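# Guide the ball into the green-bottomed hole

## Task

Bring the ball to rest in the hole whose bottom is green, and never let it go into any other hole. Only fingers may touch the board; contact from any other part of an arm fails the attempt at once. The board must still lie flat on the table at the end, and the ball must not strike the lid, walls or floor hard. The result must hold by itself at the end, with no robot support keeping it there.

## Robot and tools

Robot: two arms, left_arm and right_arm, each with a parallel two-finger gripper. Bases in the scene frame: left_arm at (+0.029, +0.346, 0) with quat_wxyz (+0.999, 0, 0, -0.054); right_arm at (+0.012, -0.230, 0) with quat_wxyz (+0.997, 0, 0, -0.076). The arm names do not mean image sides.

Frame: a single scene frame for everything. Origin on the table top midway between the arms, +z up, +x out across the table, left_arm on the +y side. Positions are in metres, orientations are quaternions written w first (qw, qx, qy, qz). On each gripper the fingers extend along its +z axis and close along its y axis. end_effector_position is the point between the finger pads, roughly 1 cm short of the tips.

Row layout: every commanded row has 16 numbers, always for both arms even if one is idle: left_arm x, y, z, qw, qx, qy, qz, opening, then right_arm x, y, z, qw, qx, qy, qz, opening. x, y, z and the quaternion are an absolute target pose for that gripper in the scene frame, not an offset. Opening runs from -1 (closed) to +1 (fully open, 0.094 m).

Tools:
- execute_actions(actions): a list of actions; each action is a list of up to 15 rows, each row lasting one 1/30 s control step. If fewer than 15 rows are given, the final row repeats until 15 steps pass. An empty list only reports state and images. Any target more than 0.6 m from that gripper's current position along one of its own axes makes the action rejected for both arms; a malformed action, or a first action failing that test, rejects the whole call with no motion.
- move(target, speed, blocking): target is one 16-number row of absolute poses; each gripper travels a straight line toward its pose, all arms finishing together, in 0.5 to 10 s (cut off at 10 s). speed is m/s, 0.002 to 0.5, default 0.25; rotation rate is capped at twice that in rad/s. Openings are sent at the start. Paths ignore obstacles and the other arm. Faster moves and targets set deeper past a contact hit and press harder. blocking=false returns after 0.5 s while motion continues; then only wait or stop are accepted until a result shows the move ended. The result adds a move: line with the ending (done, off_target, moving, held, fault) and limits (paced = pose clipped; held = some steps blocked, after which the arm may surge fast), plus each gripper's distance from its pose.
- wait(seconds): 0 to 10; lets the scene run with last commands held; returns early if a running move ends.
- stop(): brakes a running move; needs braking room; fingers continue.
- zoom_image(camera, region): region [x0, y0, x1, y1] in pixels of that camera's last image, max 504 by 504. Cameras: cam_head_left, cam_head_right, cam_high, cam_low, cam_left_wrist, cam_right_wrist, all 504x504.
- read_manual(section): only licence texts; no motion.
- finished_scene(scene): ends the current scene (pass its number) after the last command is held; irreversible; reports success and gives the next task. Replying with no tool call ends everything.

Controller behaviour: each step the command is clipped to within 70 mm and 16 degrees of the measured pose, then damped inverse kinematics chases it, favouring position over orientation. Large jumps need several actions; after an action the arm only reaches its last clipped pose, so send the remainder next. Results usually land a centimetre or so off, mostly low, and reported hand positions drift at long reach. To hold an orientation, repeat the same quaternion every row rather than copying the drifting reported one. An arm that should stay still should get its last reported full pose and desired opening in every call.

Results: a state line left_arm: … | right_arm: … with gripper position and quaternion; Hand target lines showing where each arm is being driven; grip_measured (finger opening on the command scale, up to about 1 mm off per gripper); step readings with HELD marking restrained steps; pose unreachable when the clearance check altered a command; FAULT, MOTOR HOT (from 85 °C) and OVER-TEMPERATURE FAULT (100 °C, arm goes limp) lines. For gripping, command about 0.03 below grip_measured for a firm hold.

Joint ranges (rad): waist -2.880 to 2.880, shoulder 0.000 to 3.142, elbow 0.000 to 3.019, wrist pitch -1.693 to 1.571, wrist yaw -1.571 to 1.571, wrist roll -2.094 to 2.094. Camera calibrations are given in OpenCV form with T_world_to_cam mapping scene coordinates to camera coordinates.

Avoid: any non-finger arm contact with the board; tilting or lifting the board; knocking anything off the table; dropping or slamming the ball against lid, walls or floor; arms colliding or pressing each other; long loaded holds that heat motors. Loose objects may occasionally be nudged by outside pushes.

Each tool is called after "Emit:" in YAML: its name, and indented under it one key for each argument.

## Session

Emit:
execute_actions:
  actions: []

Scene clock: 0.00 s.
left_arm: end_effector_position=(+0.4423, -0.2034, +0.3403) grip_measured=+1.000 end_effector_quat_wxyz=(+0.598, +0.336, +0.703, +0.191) | right_arm: end_effector_position=(+0.5622, -0.4908, +0.1984) grip_measured=+1.000 end_effector_quat_wxyz=(+0.553, +0.616, +0.561, -0.005)
Joint positions: left_arm=[-1.023  1.709  1.467 -0.138 -0.96   0.438  0.094] | right_arm=[-0.157  1.553  0.963  0.134  0.486  1.049  0.094]
Joint velocities: left_arm=[-0.024  0.005  0.002  0.002 -0.081 -0.007  0.   ] | right_arm=[ 0.005 -0.005  0.002 -0.017  0.037  0.037  0.   ]
Motor temperatures (°C, as the motors report them): left_arm=[22 23 22 19 18 20] | right_arm=[19 23 27 21 22 18]
Hand target (left_arm): +0.445, -0.208, +0.351; +0.605, +0.329, +0.702, +0.185
Hand target (right_arm): +0.569, -0.493, +0.207; +0.559, +0.615, +0.556, -0.001
camera_calibration (this result's frames):
cam_left_wrist: T_world_to_cam=[[-0.260136, -0.699253, -0.665863, 0.19448], [-0.618287, 0.650314, -0.441375, 0.561407], [0.741654, 0.296877, -0.60151, 0.0579332], [0, 0, 0, 1]] pos_world=[0.354735, -0.246299, 0.412135]
cam_right_wrist: T_world_to_cam=[[-0.692485, -0.238589, -0.680837, 0.404957], [-0.0611256, 0.959741, -0.274155, 0.567207], [0.718838, -0.148232, -0.67919, -0.218366], [0, 0, 0, 1]] pos_world=[0.472068, -0.480122, 0.282901]

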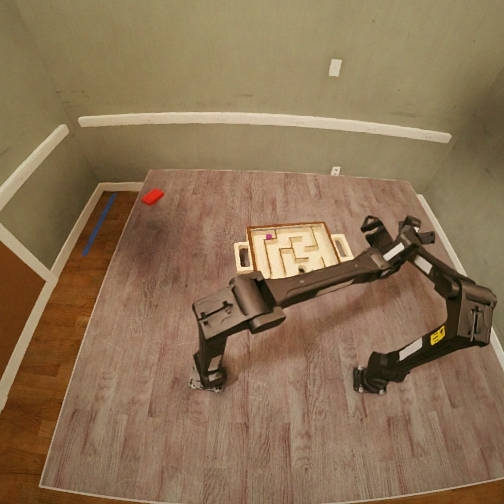

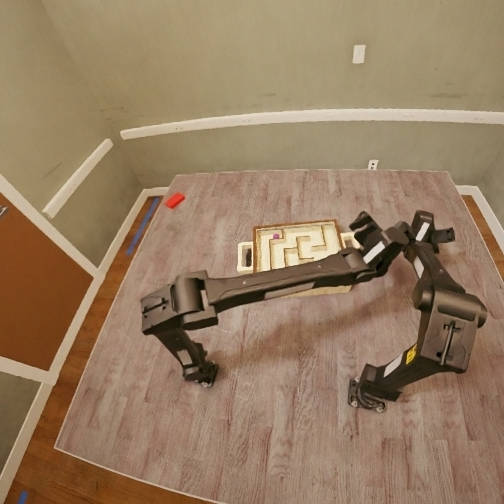

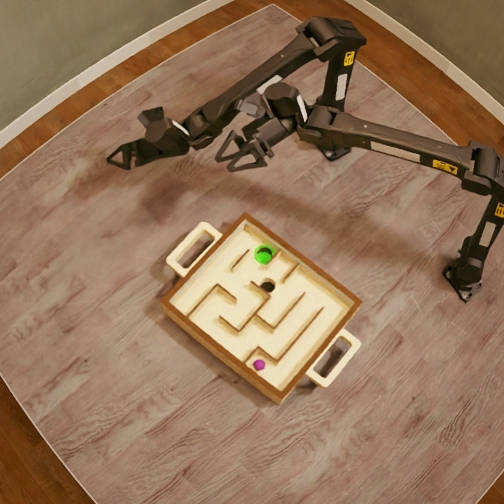

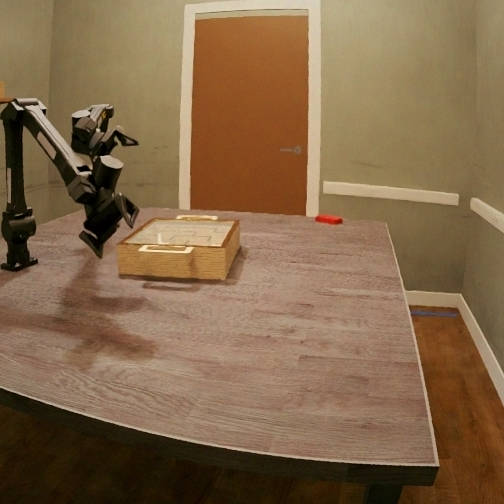

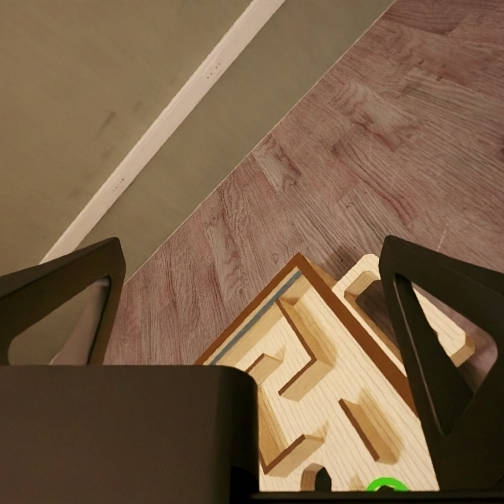

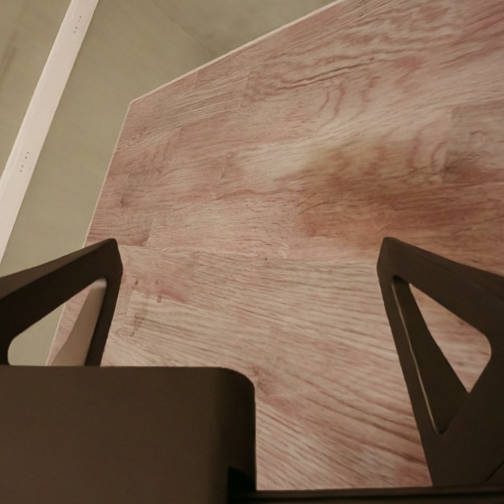

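Emit:
move:
  target: [0.512,0.215,0.24,0,-0.07,0.9976,0,-0.2,0.5622,-0.4908,0.1984,0.553,0.616,0.561,-0.005,-0.2]
  speed: 0.4

Emit:
move:
  target: [0.512,0.215,0.19,0,-0.07,0.9976,0,-0.2,0.575,-0.30,0.22,0,-0.07,0.9976,0,-0.2]
  speed: 0.4

Emit:
move:
  target: [0.512,0.215,0.17,0,-0.07,0.9976,0,-0.2,0.585,-0.264,0.17,0,-0.07,0.9976,0,-0.2]

Scene clock: 13.43 s.
left_arm: end_effector_position=(+0.4960, +0.2227, +0.2302) grip_measured=-0.197 end_effector_quat_wxyz=(-0.015, -0.083, +0.996, -0.004) | right_arm: end_effector_position=(+0.5622, -0.4908, +0.1984) grip_measured=-0.198 end_effector_quat_wxyz=(+0.553, +0.616, +0.561, -0.005)
Joint positions: left_arm=[-0.142  1.62   1.542 -1.519  0.018 -0.416  0.038] | right_arm=[-0.157  1.553  0.963  0.134  0.486  1.049  0.038]
Joint velocities: left_arm=[-0.005 -0.005  0.002 -0.002  0.037 -0.037 -0.   ] | right_arm=[ 0.024 -0.005  0.002  0.002 -0.051 -0.066  0.001]
Motor temperatures (°C, as the motors report them): left_arm=[22 23 25 19 18 20] | right_arm=[19 23 29 21 22 18]
Hand target (left_arm): +0.506, +0.216, +0.243; -0.005, -0.075, +0.997, -0.009
Hand target (right_arm): +0.562, -0.491, +0.198; +0.553, +0.616, +0.561, -0.005
Off the commanded pose (left_arm): 0.020 m, 2 deg.
Off the commanded pose (right_arm): 0.000 m, 0 deg.
move: off_target (left_arm)
camera_calibration (this result's frames):
cam_left_wrist: T_world_to_cam=[[0.165904, -0.985889, 0.0223277, 0.127126], [-0.779253, -0.117189, 0.615655, 0.276311], [-0.604351, -0.119539, -0.7877, 0.628653], [0, 0, 0, 1]] pos_world=[0.574153, 0.232861, 0.322239]
cam_right_wrist: T_world_to_cam=[[-0.692485, -0.238589, -0.680837, 0.404957], [-0.0611256, 0.959741, -0.274155, 0.567207], [0.718838, -0.148232, -0.67919, -0.218366], [0, 0, 0, 1]] pos_world=[0.472068, -0.480122, 0.282901]

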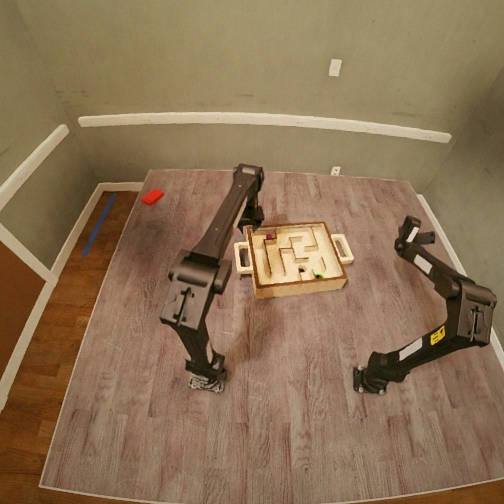

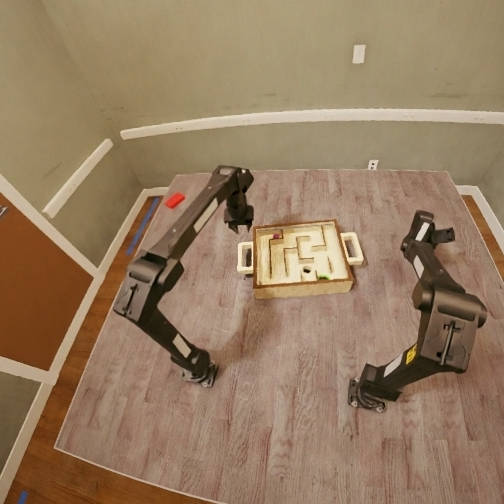

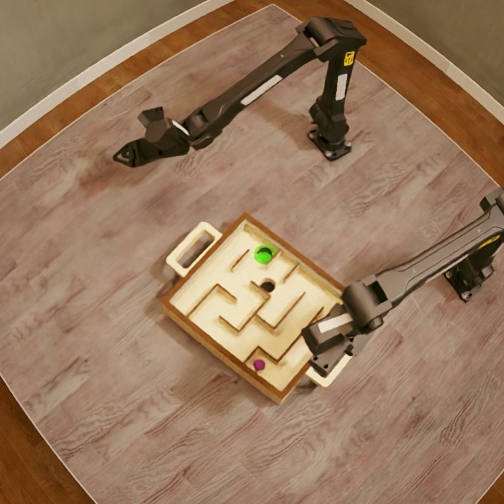

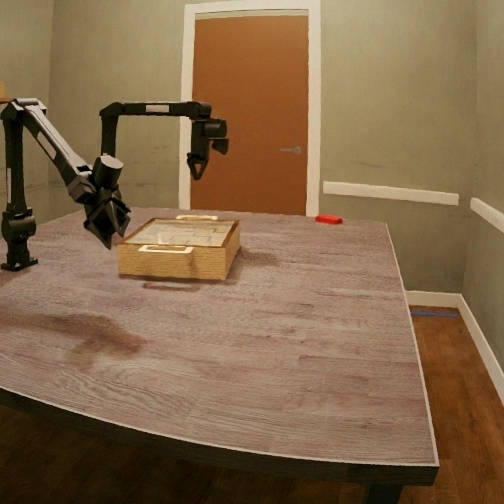

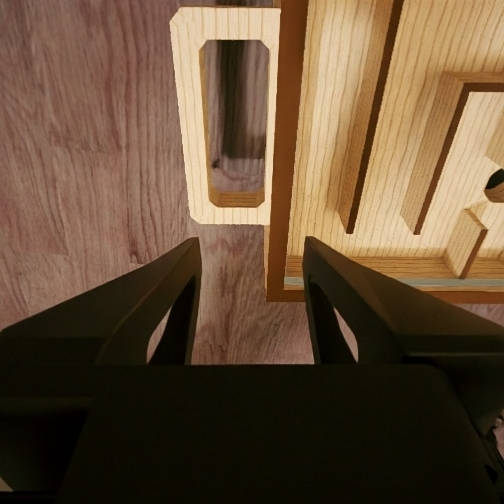

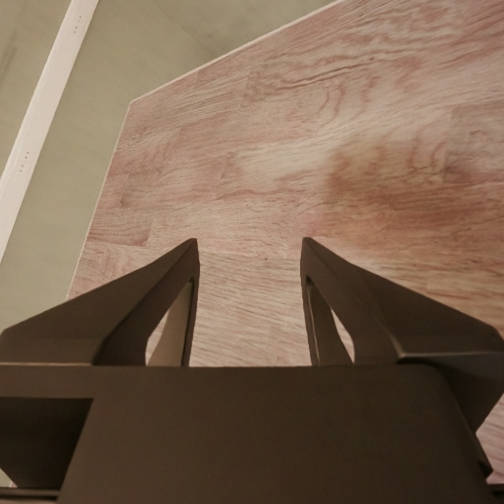

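Scene clock: 16.57 s.
left_arm: end_effector_position=(+0.5083, +0.2215, +0.2046) grip_measured=-0.197 end_effector_quat_wxyz=(+0.007, -0.079, +0.997, -0.004) | right_arm: end_effector_position=(+0.5582, -0.2976, +0.2206) grip_measured=-0.198 end_effector_quat_wxyz=(-0.001, -0.054, +0.999, +0.004)
Joint positions: left_arm=[-0.143  1.632  1.491 -1.413  0.003 -0.41   0.038] | right_arm=[ 0.028  1.788  1.738 -1.524 -0.008 -0.232  0.038]
Joint velocities: left_arm=[-0.015 -0.005  0.002 -0.007 -0.037 -0.022 -0.001] | right_arm=[ 0.005 -0.015  0.007  0.007 -0.051  0.022 -0.001]
Motor temperatures (°C, as the motors report them): left_arm=[22 23 25 19 18 20] | right_arm=[19 23 30 21 22 18]
Hand target (left_arm): +0.511, +0.216, +0.190; -0.000, -0.070, +0.998, +0.000
Hand target (right_arm): +0.570, -0.298, +0.221; -0.001, -0.062, +0.998, +0.003
Off the commanded pose (left_arm): 0.016 m, 1 deg.
Off the commanded pose (right_arm): 0.017 m, 2 deg.
move: off_target (left_arm, right_arm)
camera_calibration (this result's frames):
cam_left_wrist: T_world_to_cam=[[0.157247, -0.987222, 0.0258049, 0.128485], [-0.806419, -0.113278, 0.580393, 0.321756], [-0.570054, -0.112075, -0.813927, 0.602023], [0, 0, 0, 1]] pos_world=[0.582452, 0.230763, 0.299942]
cam_right_wrist: T_world_to_cam=[[0.10155, -0.994767, -0.0112007, -0.352607], [-0.801828, -0.0885077, 0.590963, 0.298268], [-0.588863, -0.0510311, -0.806621, 0.615184], [0, 0, 0, 1]] pos_world=[0.637225, -0.29297, 0.316005]

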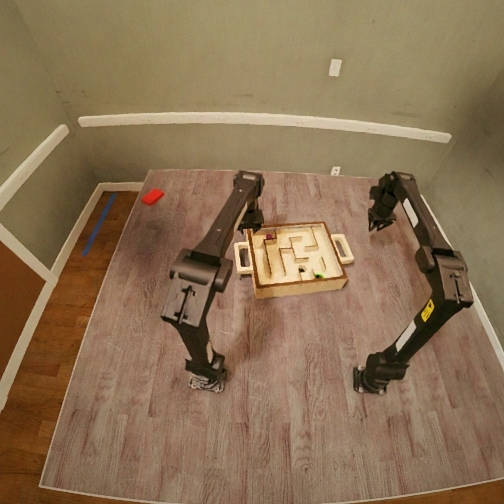

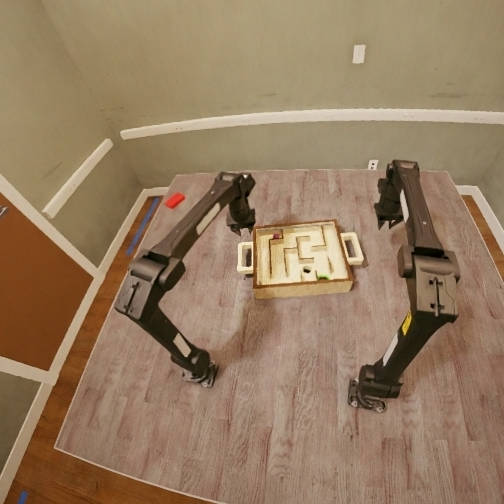

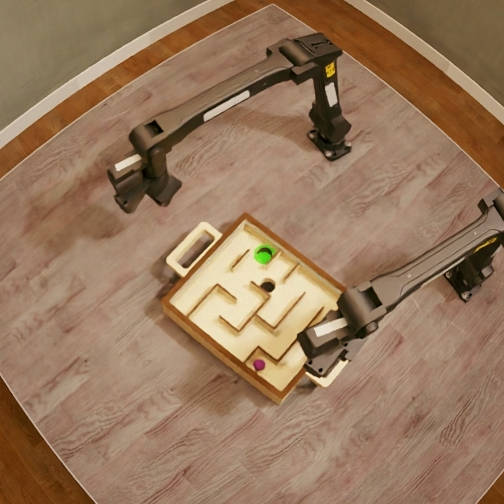

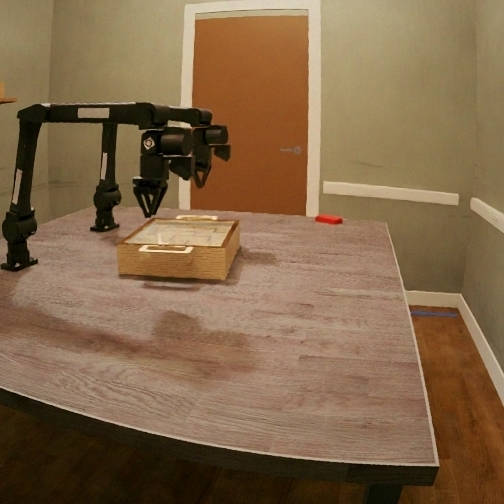

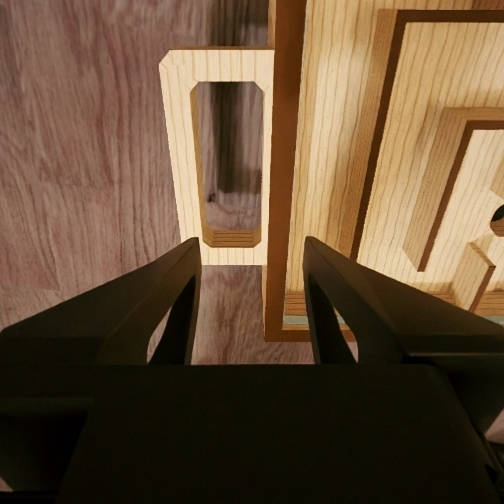

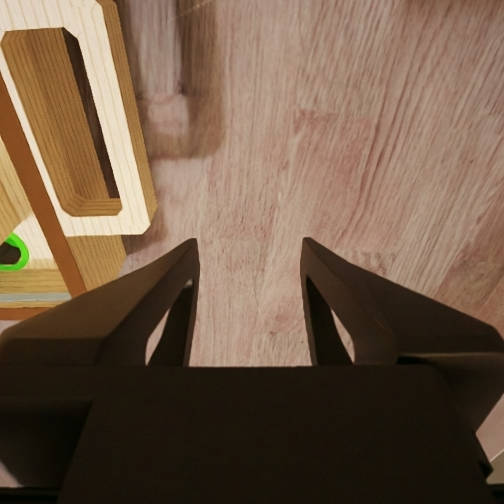

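Scene clock: 17.47 s.
left_arm: end_effector_position=(+0.5090, +0.2213, +0.1824) grip_measured=-0.197 end_effector_quat_wxyz=(+0.005, -0.079, +0.997, -0.003) | right_arm: end_effector_position=(+0.5806, -0.2617, +0.1865) grip_measured=-0.198 end_effector_quat_wxyz=(+0.007, -0.077, +0.997, +0.000)
Joint positions: left_arm=[-0.143  1.647  1.45  -1.363  0.003 -0.41   0.038] | right_arm=[ 0.097  1.837  1.717 -1.437 -0.002 -0.21   0.038]
Joint velocities: left_arm=[-0.005 -0.005 -0.002 -0.007 -0.007  0.022 -0.   ] | right_arm=[ 0.005  0.005 -0.012 -0.002 -0.037 -0.081  0.   ]
Motor temperatures (°C, as the motors report them): left_arm=[22 23 25 19 18 20] | right_arm=[19 23 30 21 22 18]
Hand target (left_arm): +0.511, +0.215, +0.170; -0.000, -0.070, +0.998, +0.000
Hand target (right_arm): +0.585, -0.264, +0.170; -0.001, -0.070, +0.998, +0.000
Off the commanded pose (left_arm): 0.014 m, 1 deg.
Off the commanded pose (right_arm): 0.017 m, 1 deg.
move: off_target (left_arm, right_arm)
camera_calibration (this result's frames):
cam_left_wrist: T_world_to_cam=[[0.157366, -0.987253, 0.0238311, 0.129113], [-0.803622, -0.113996, 0.58412, 0.333171], [-0.573957, -0.111072, -0.811318, 0.585573], [0, 0, 0, 1]] pos_world=[0.583519, 0.230488, 0.277397]
cam_right_wrist: T_world_to_cam=[[0.14856, -0.9889, -0.00245727, -0.346947], [-0.8065, -0.122596, 0.578384, 0.335652], [-0.572265, -0.0839431, -0.815761, 0.586176], [0, 0, 0, 1]] pos_world=[0.657694, -0.252741, 0.283191]

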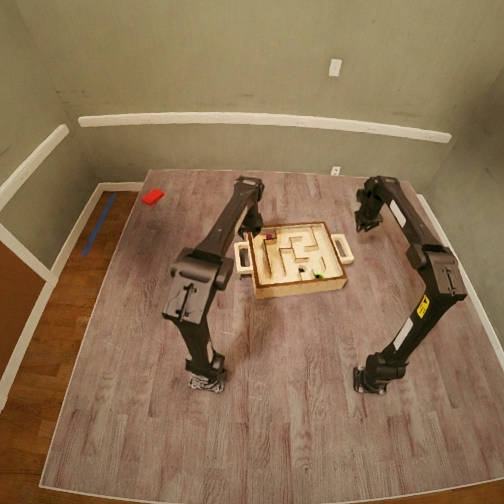

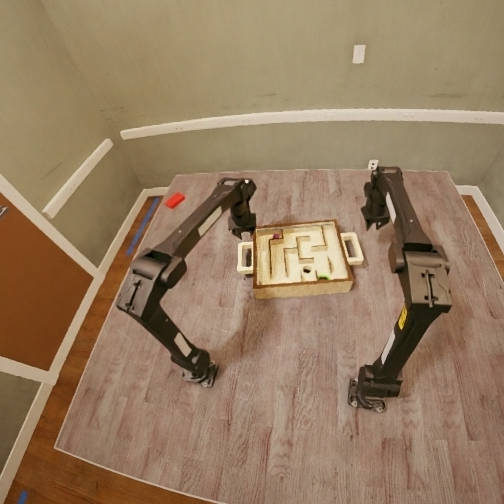

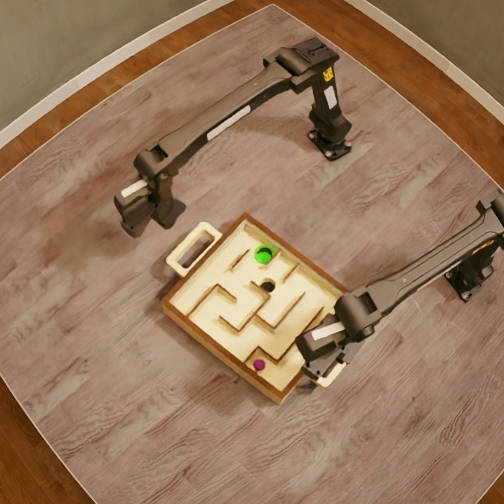

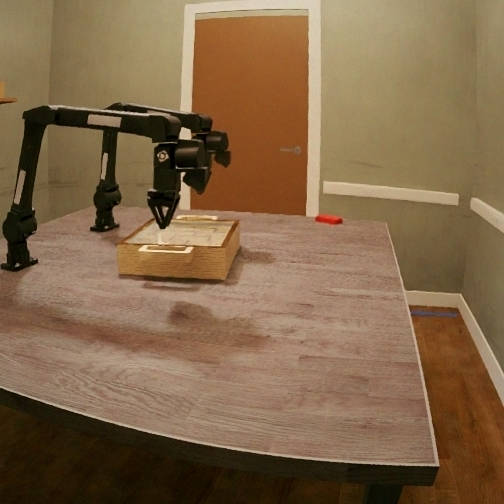

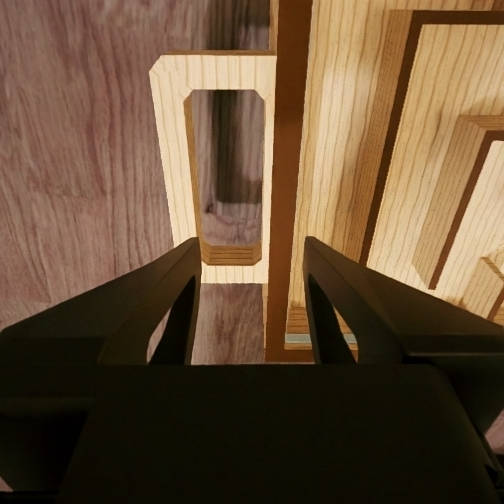

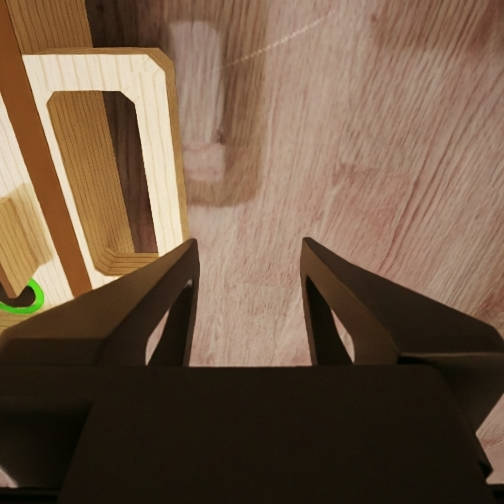

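Emit:
move:
  target: [0.499,0.25,0.135,0,-0.078,0.997,0,-0.2,0.577,-0.22,0.135,0,-0.078,0.997,0,-0.2]
  speed: 0.15

Scene clock: 25.17 s.
left_arm: end_effector_position=(+0.4940, +0.2476, +0.1335) grip_measured=-0.197 end_effector_quat_wxyz=(-0.010, -0.080, +0.997, +0.001) | right_arm: end_effector_position=(+0.5741, -0.2182, +0.1492) grip_measured=-0.198 end_effector_quat_wxyz=(+0.005, -0.086, +0.996, +0.001)
Joint positions: left_arm=[-0.097  1.647  1.317 -1.26   0.003 -0.365  0.038] | right_arm=[ 0.174  1.837  1.618 -1.342 -0.002 -0.15   0.038]
Joint velocities: left_arm=[-0.015 -0.015  0.007  0.002  0.007 -0.007 -0.   ] | right_arm=[-0.015  0.005  0.002  0.007 -0.051 -0.037 -0.001]
Motor temperatures (°C, as the motors report them): left_arm=[22 23 25 19 18 20] | right_arm=[19 24 30 21 22 18]
Hand target (left_arm): +0.498, +0.250, +0.135; +0.000, -0.078, +0.997, -0.000
Hand target (right_arm): +0.578, -0.220, +0.135; -0.000, -0.078, +0.997, +0.000
Off the commanded pose (left_arm): 0.006 m, 1 deg.
Off the commanded pose (right_arm): 0.015 m, 1 deg.
move: off_target (right_arm)
camera_calibration (this result's frames):
cam_left_wrist: T_world_to_cam=[[0.159026, -0.987193, 0.0126748, 0.159244], [-0.786071, -0.118839, 0.606605, 0.342211], [-0.59733, -0.106429, -0.794903, 0.548434], [0, 0, 0, 1]] pos_world=[0.571275, 0.256242, 0.226346]
cam_right_wrist: T_world_to_cam=[[0.165507, -0.986201, -0.00378121, -0.311997], [-0.802209, -0.136857, 0.581146, 0.351353], [-0.573645, -0.0931502, -0.81379, 0.554138], [0, 0, 0, 1]] pos_world=[0.651374, -0.207989, 0.245585]

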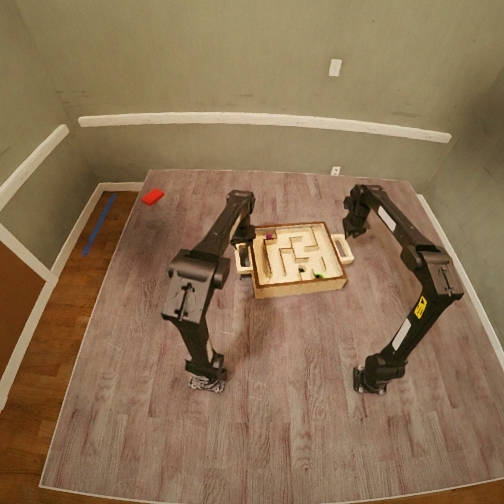

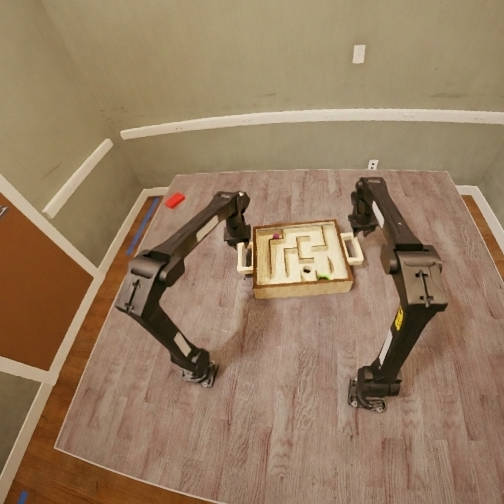

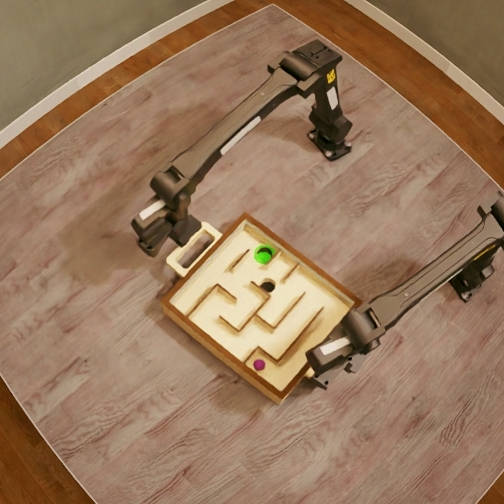

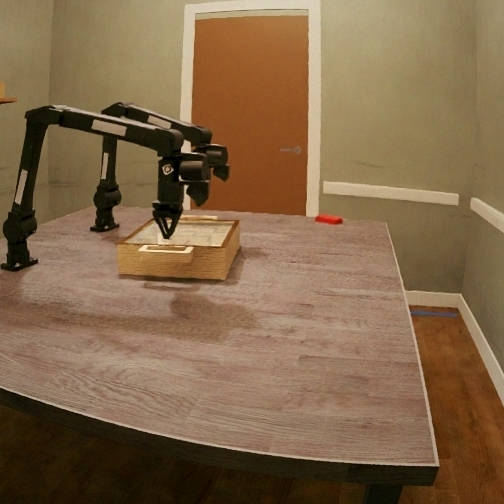

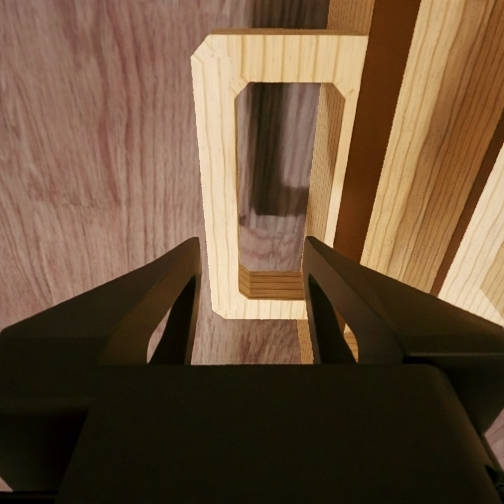

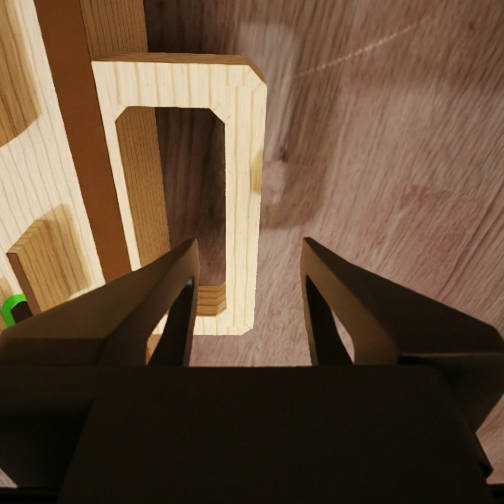

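Emit:
move:
  target: [0.49,0.263,0.125,0,-0.078,0.997,0,-0.2,0.566,-0.219,0.115,0,-0.078,0.997,0,-0.2]
  speed: 0.1

Scene clock: 32.53 s.
left_arm: end_effector_position=(+0.4866, +0.2590, +0.1196) grip_measured=-0.197 end_effector_quat_wxyz=(-0.013, -0.078, +0.997, +0.002) | right_arm: end_effector_position=(+0.5638, -0.2184, +0.1217) grip_measured=-0.198 end_effector_quat_wxyz=(-0.001, -0.084, +0.996, +0.001)
Joint positions: left_arm=[-0.077  1.641  1.27  -1.228  0.003 -0.34   0.038] | right_arm=[ 0.174  1.837  1.544 -1.28  -0.002 -0.146  0.038]
Joint velocities: left_arm=[-0.015 -0.015 -0.002  0.012 -0.066 -0.022  0.   ] | right_arm=[-0.005 -0.015 -0.007  0.002  0.022  0.007  0.   ]
Motor temperatures (°C, as the motors report them): left_arm=[22 23 25 19 18 20] | right_arm=[19 24 30 21 22 18]
Hand target (left_arm): +0.490, +0.263, +0.125; +0.000, -0.078, +0.997, -0.000
Hand target (right_arm): +0.567, -0.219, +0.115; -0.000, -0.078, +0.997, +0.000
Off the commanded pose (left_arm): 0.008 m, 2 deg.
Off the commanded pose (right_arm): 0.007 m, 1 deg.
move: done
camera_calibration (this result's frames):
cam_left_wrist: T_world_to_cam=[[0.154965, -0.987867, 0.0102419, 0.17428], [-0.782024, -0.116327, 0.612296, 0.342905], [-0.603676, -0.102894, -0.790562, 0.535874], [0, 0, 0, 1]] pos_world=[0.564647, 0.267193, 0.211897]
cam_right_wrist: T_world_to_cam=[[0.161308, -0.986888, -0.00558489, -0.308183], [-0.795392, -0.133353, 0.591243, 0.354738], [-0.584235, -0.0909299, -0.806474, 0.531408], [0, 0, 0, 1]] pos_world=[0.642336, -0.208516, 0.217109]

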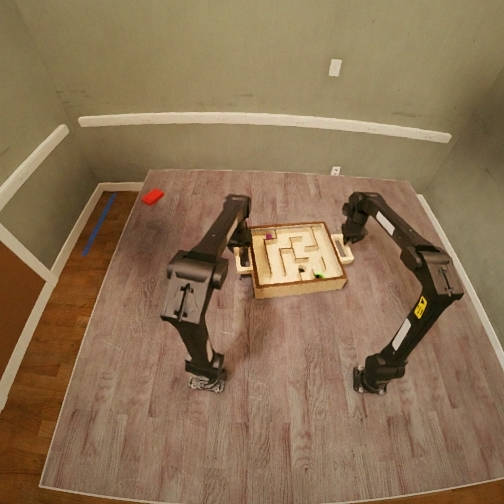

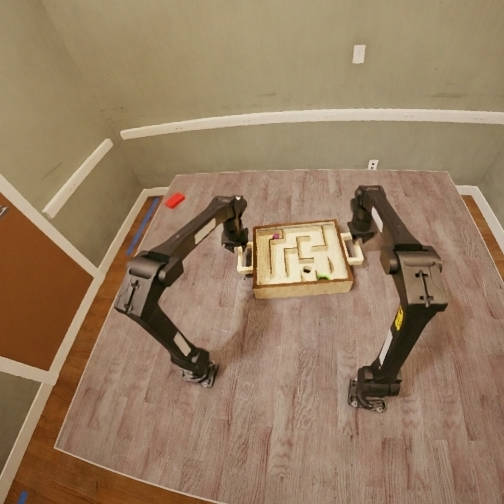

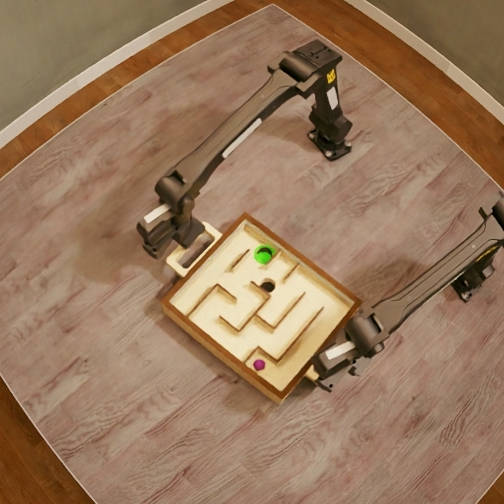

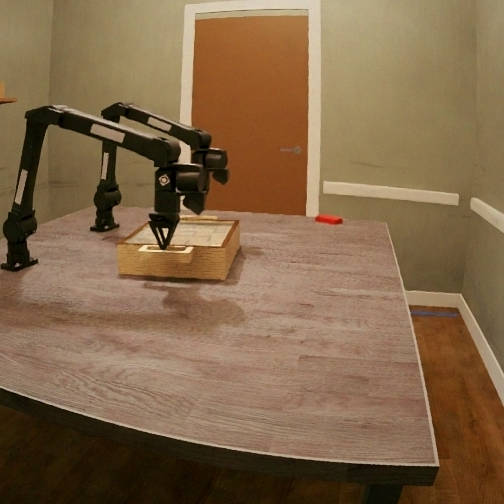

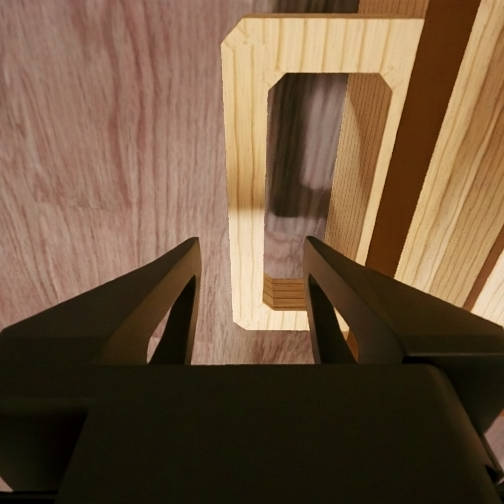

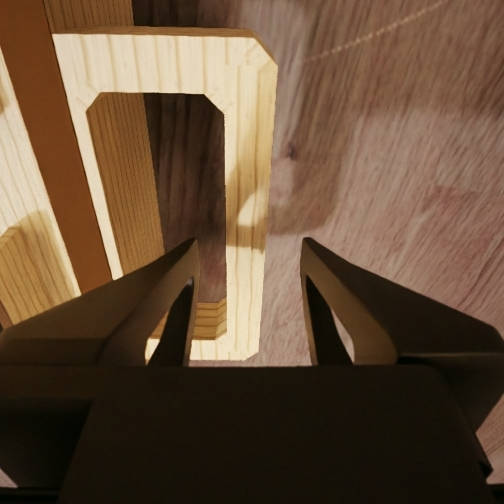

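Emit:
move:
  target: [0.49,0.263,0.085,0,-0.078,0.997,0,-0.2,0.561,-0.22,0.078,0,-0.078,0.997,0,-0.2]
  speed: 0.06

Emit:
zoom_image:
  camera: "cam_low"
  region: [100,180,260,300]

Scene clock: 41.20 s.
left_arm: end_effector_position=(+0.4869, +0.2589, +0.0975) grip_measured=-0.197 end_effector_quat_wxyz=(+0.006, -0.077, +0.997, -0.003) | right_arm: end_effector_position=(+0.5602, -0.2185, +0.0958) grip_measured=-0.198 end_effector_quat_wxyz=(+0.010, -0.084, +0.996, +0.001)
Joint positions: left_arm=[-0.077  1.641  1.208 -1.126  0.003 -0.339  0.038] | right_arm=[ 0.174  1.837  1.472 -1.187 -0.002 -0.146  0.038]
Joint velocities: left_arm=[-0.005  0.005  0.007  0.017 -0.007  0.051 -0.   ] | right_arm=[-0.005 -0.015 -0.002  0.012 -0.051 -0.007 -0.001]
Motor temperatures (°C, as the motors report them): left_arm=[22 23 25 19 18 20] | right_arm=[19 24 30 21 22 18]
Hand target (left_arm): +0.489, +0.263, +0.085; -0.000, -0.078, +0.997, -0.000
Hand target (right_arm): +0.561, -0.220, +0.078; +0.000, -0.078, +0.997, -0.000
Off the commanded pose (left_arm): 0.014 m, 1 deg.
Off the commanded pose (right_arm): 0.018 m, 1 deg.
move: off_target (left_arm, right_arm)
camera_calibration (this result's frames):
cam_left_wrist: T_world_to_cam=[[0.153186, -0.987922, 0.023347, 0.174001], [-0.805229, -0.111093, 0.582464, 0.369516], [-0.572835, -0.108025, -0.812521, 0.507063], [0, 0, 0, 1]] pos_world=[0.561354, 0.267725, 0.192707]
cam_right_wrist: T_world_to_cam=[[0.161019, -0.986948, -0.00260612, -0.307961], [-0.807887, -0.133321, 0.574059, 0.375818], [-0.566914, -0.0903289, -0.81881, 0.500037], [0, 0, 0, 1]] pos_world=[0.636684, -0.208669, 0.192891]

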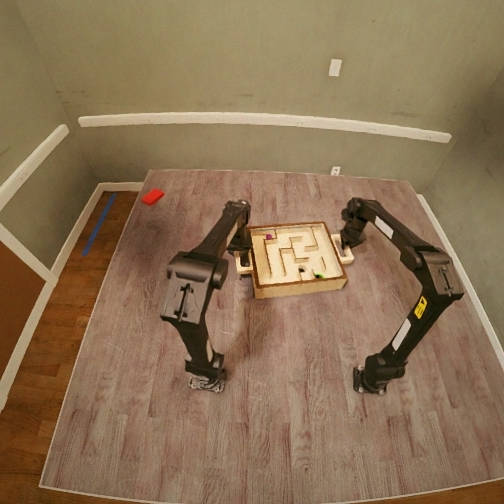

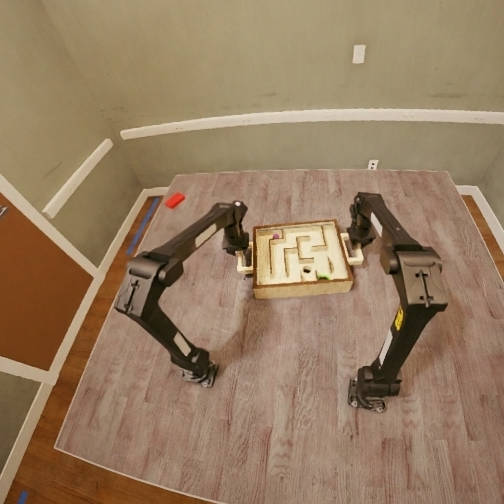

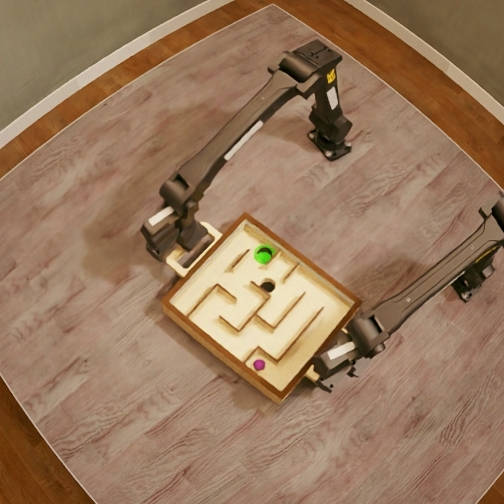

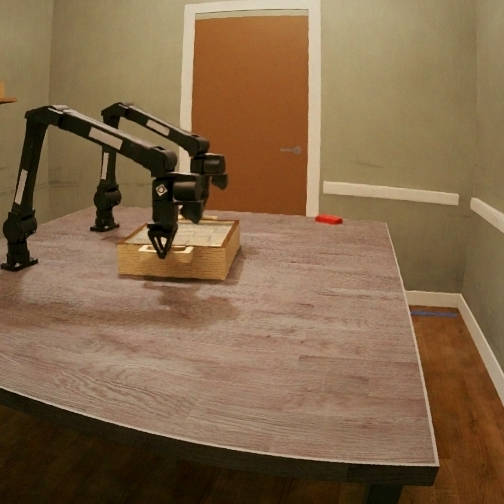

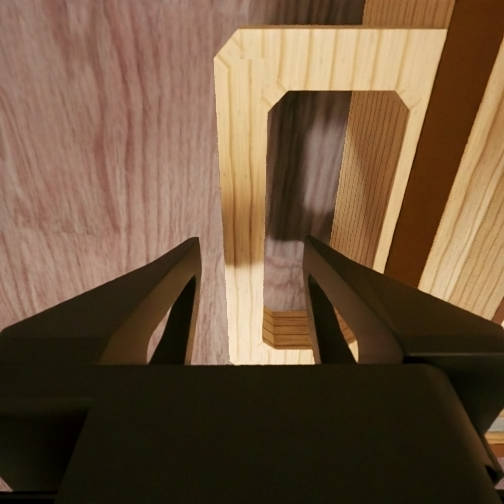

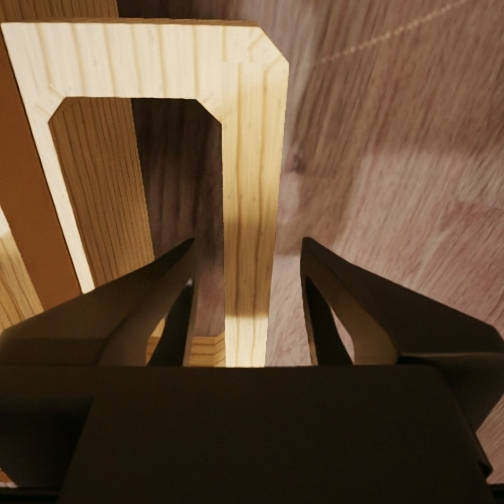

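Region (100, 180, 260, 300) of cam_low's 504x504 image, scaled by 3.150, with more detail than that image has; it fills the top 378 rows of this view, and the rest is white.

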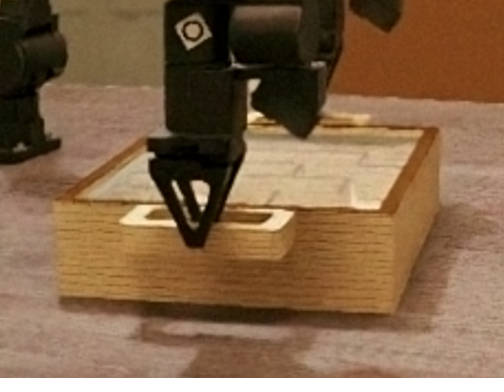

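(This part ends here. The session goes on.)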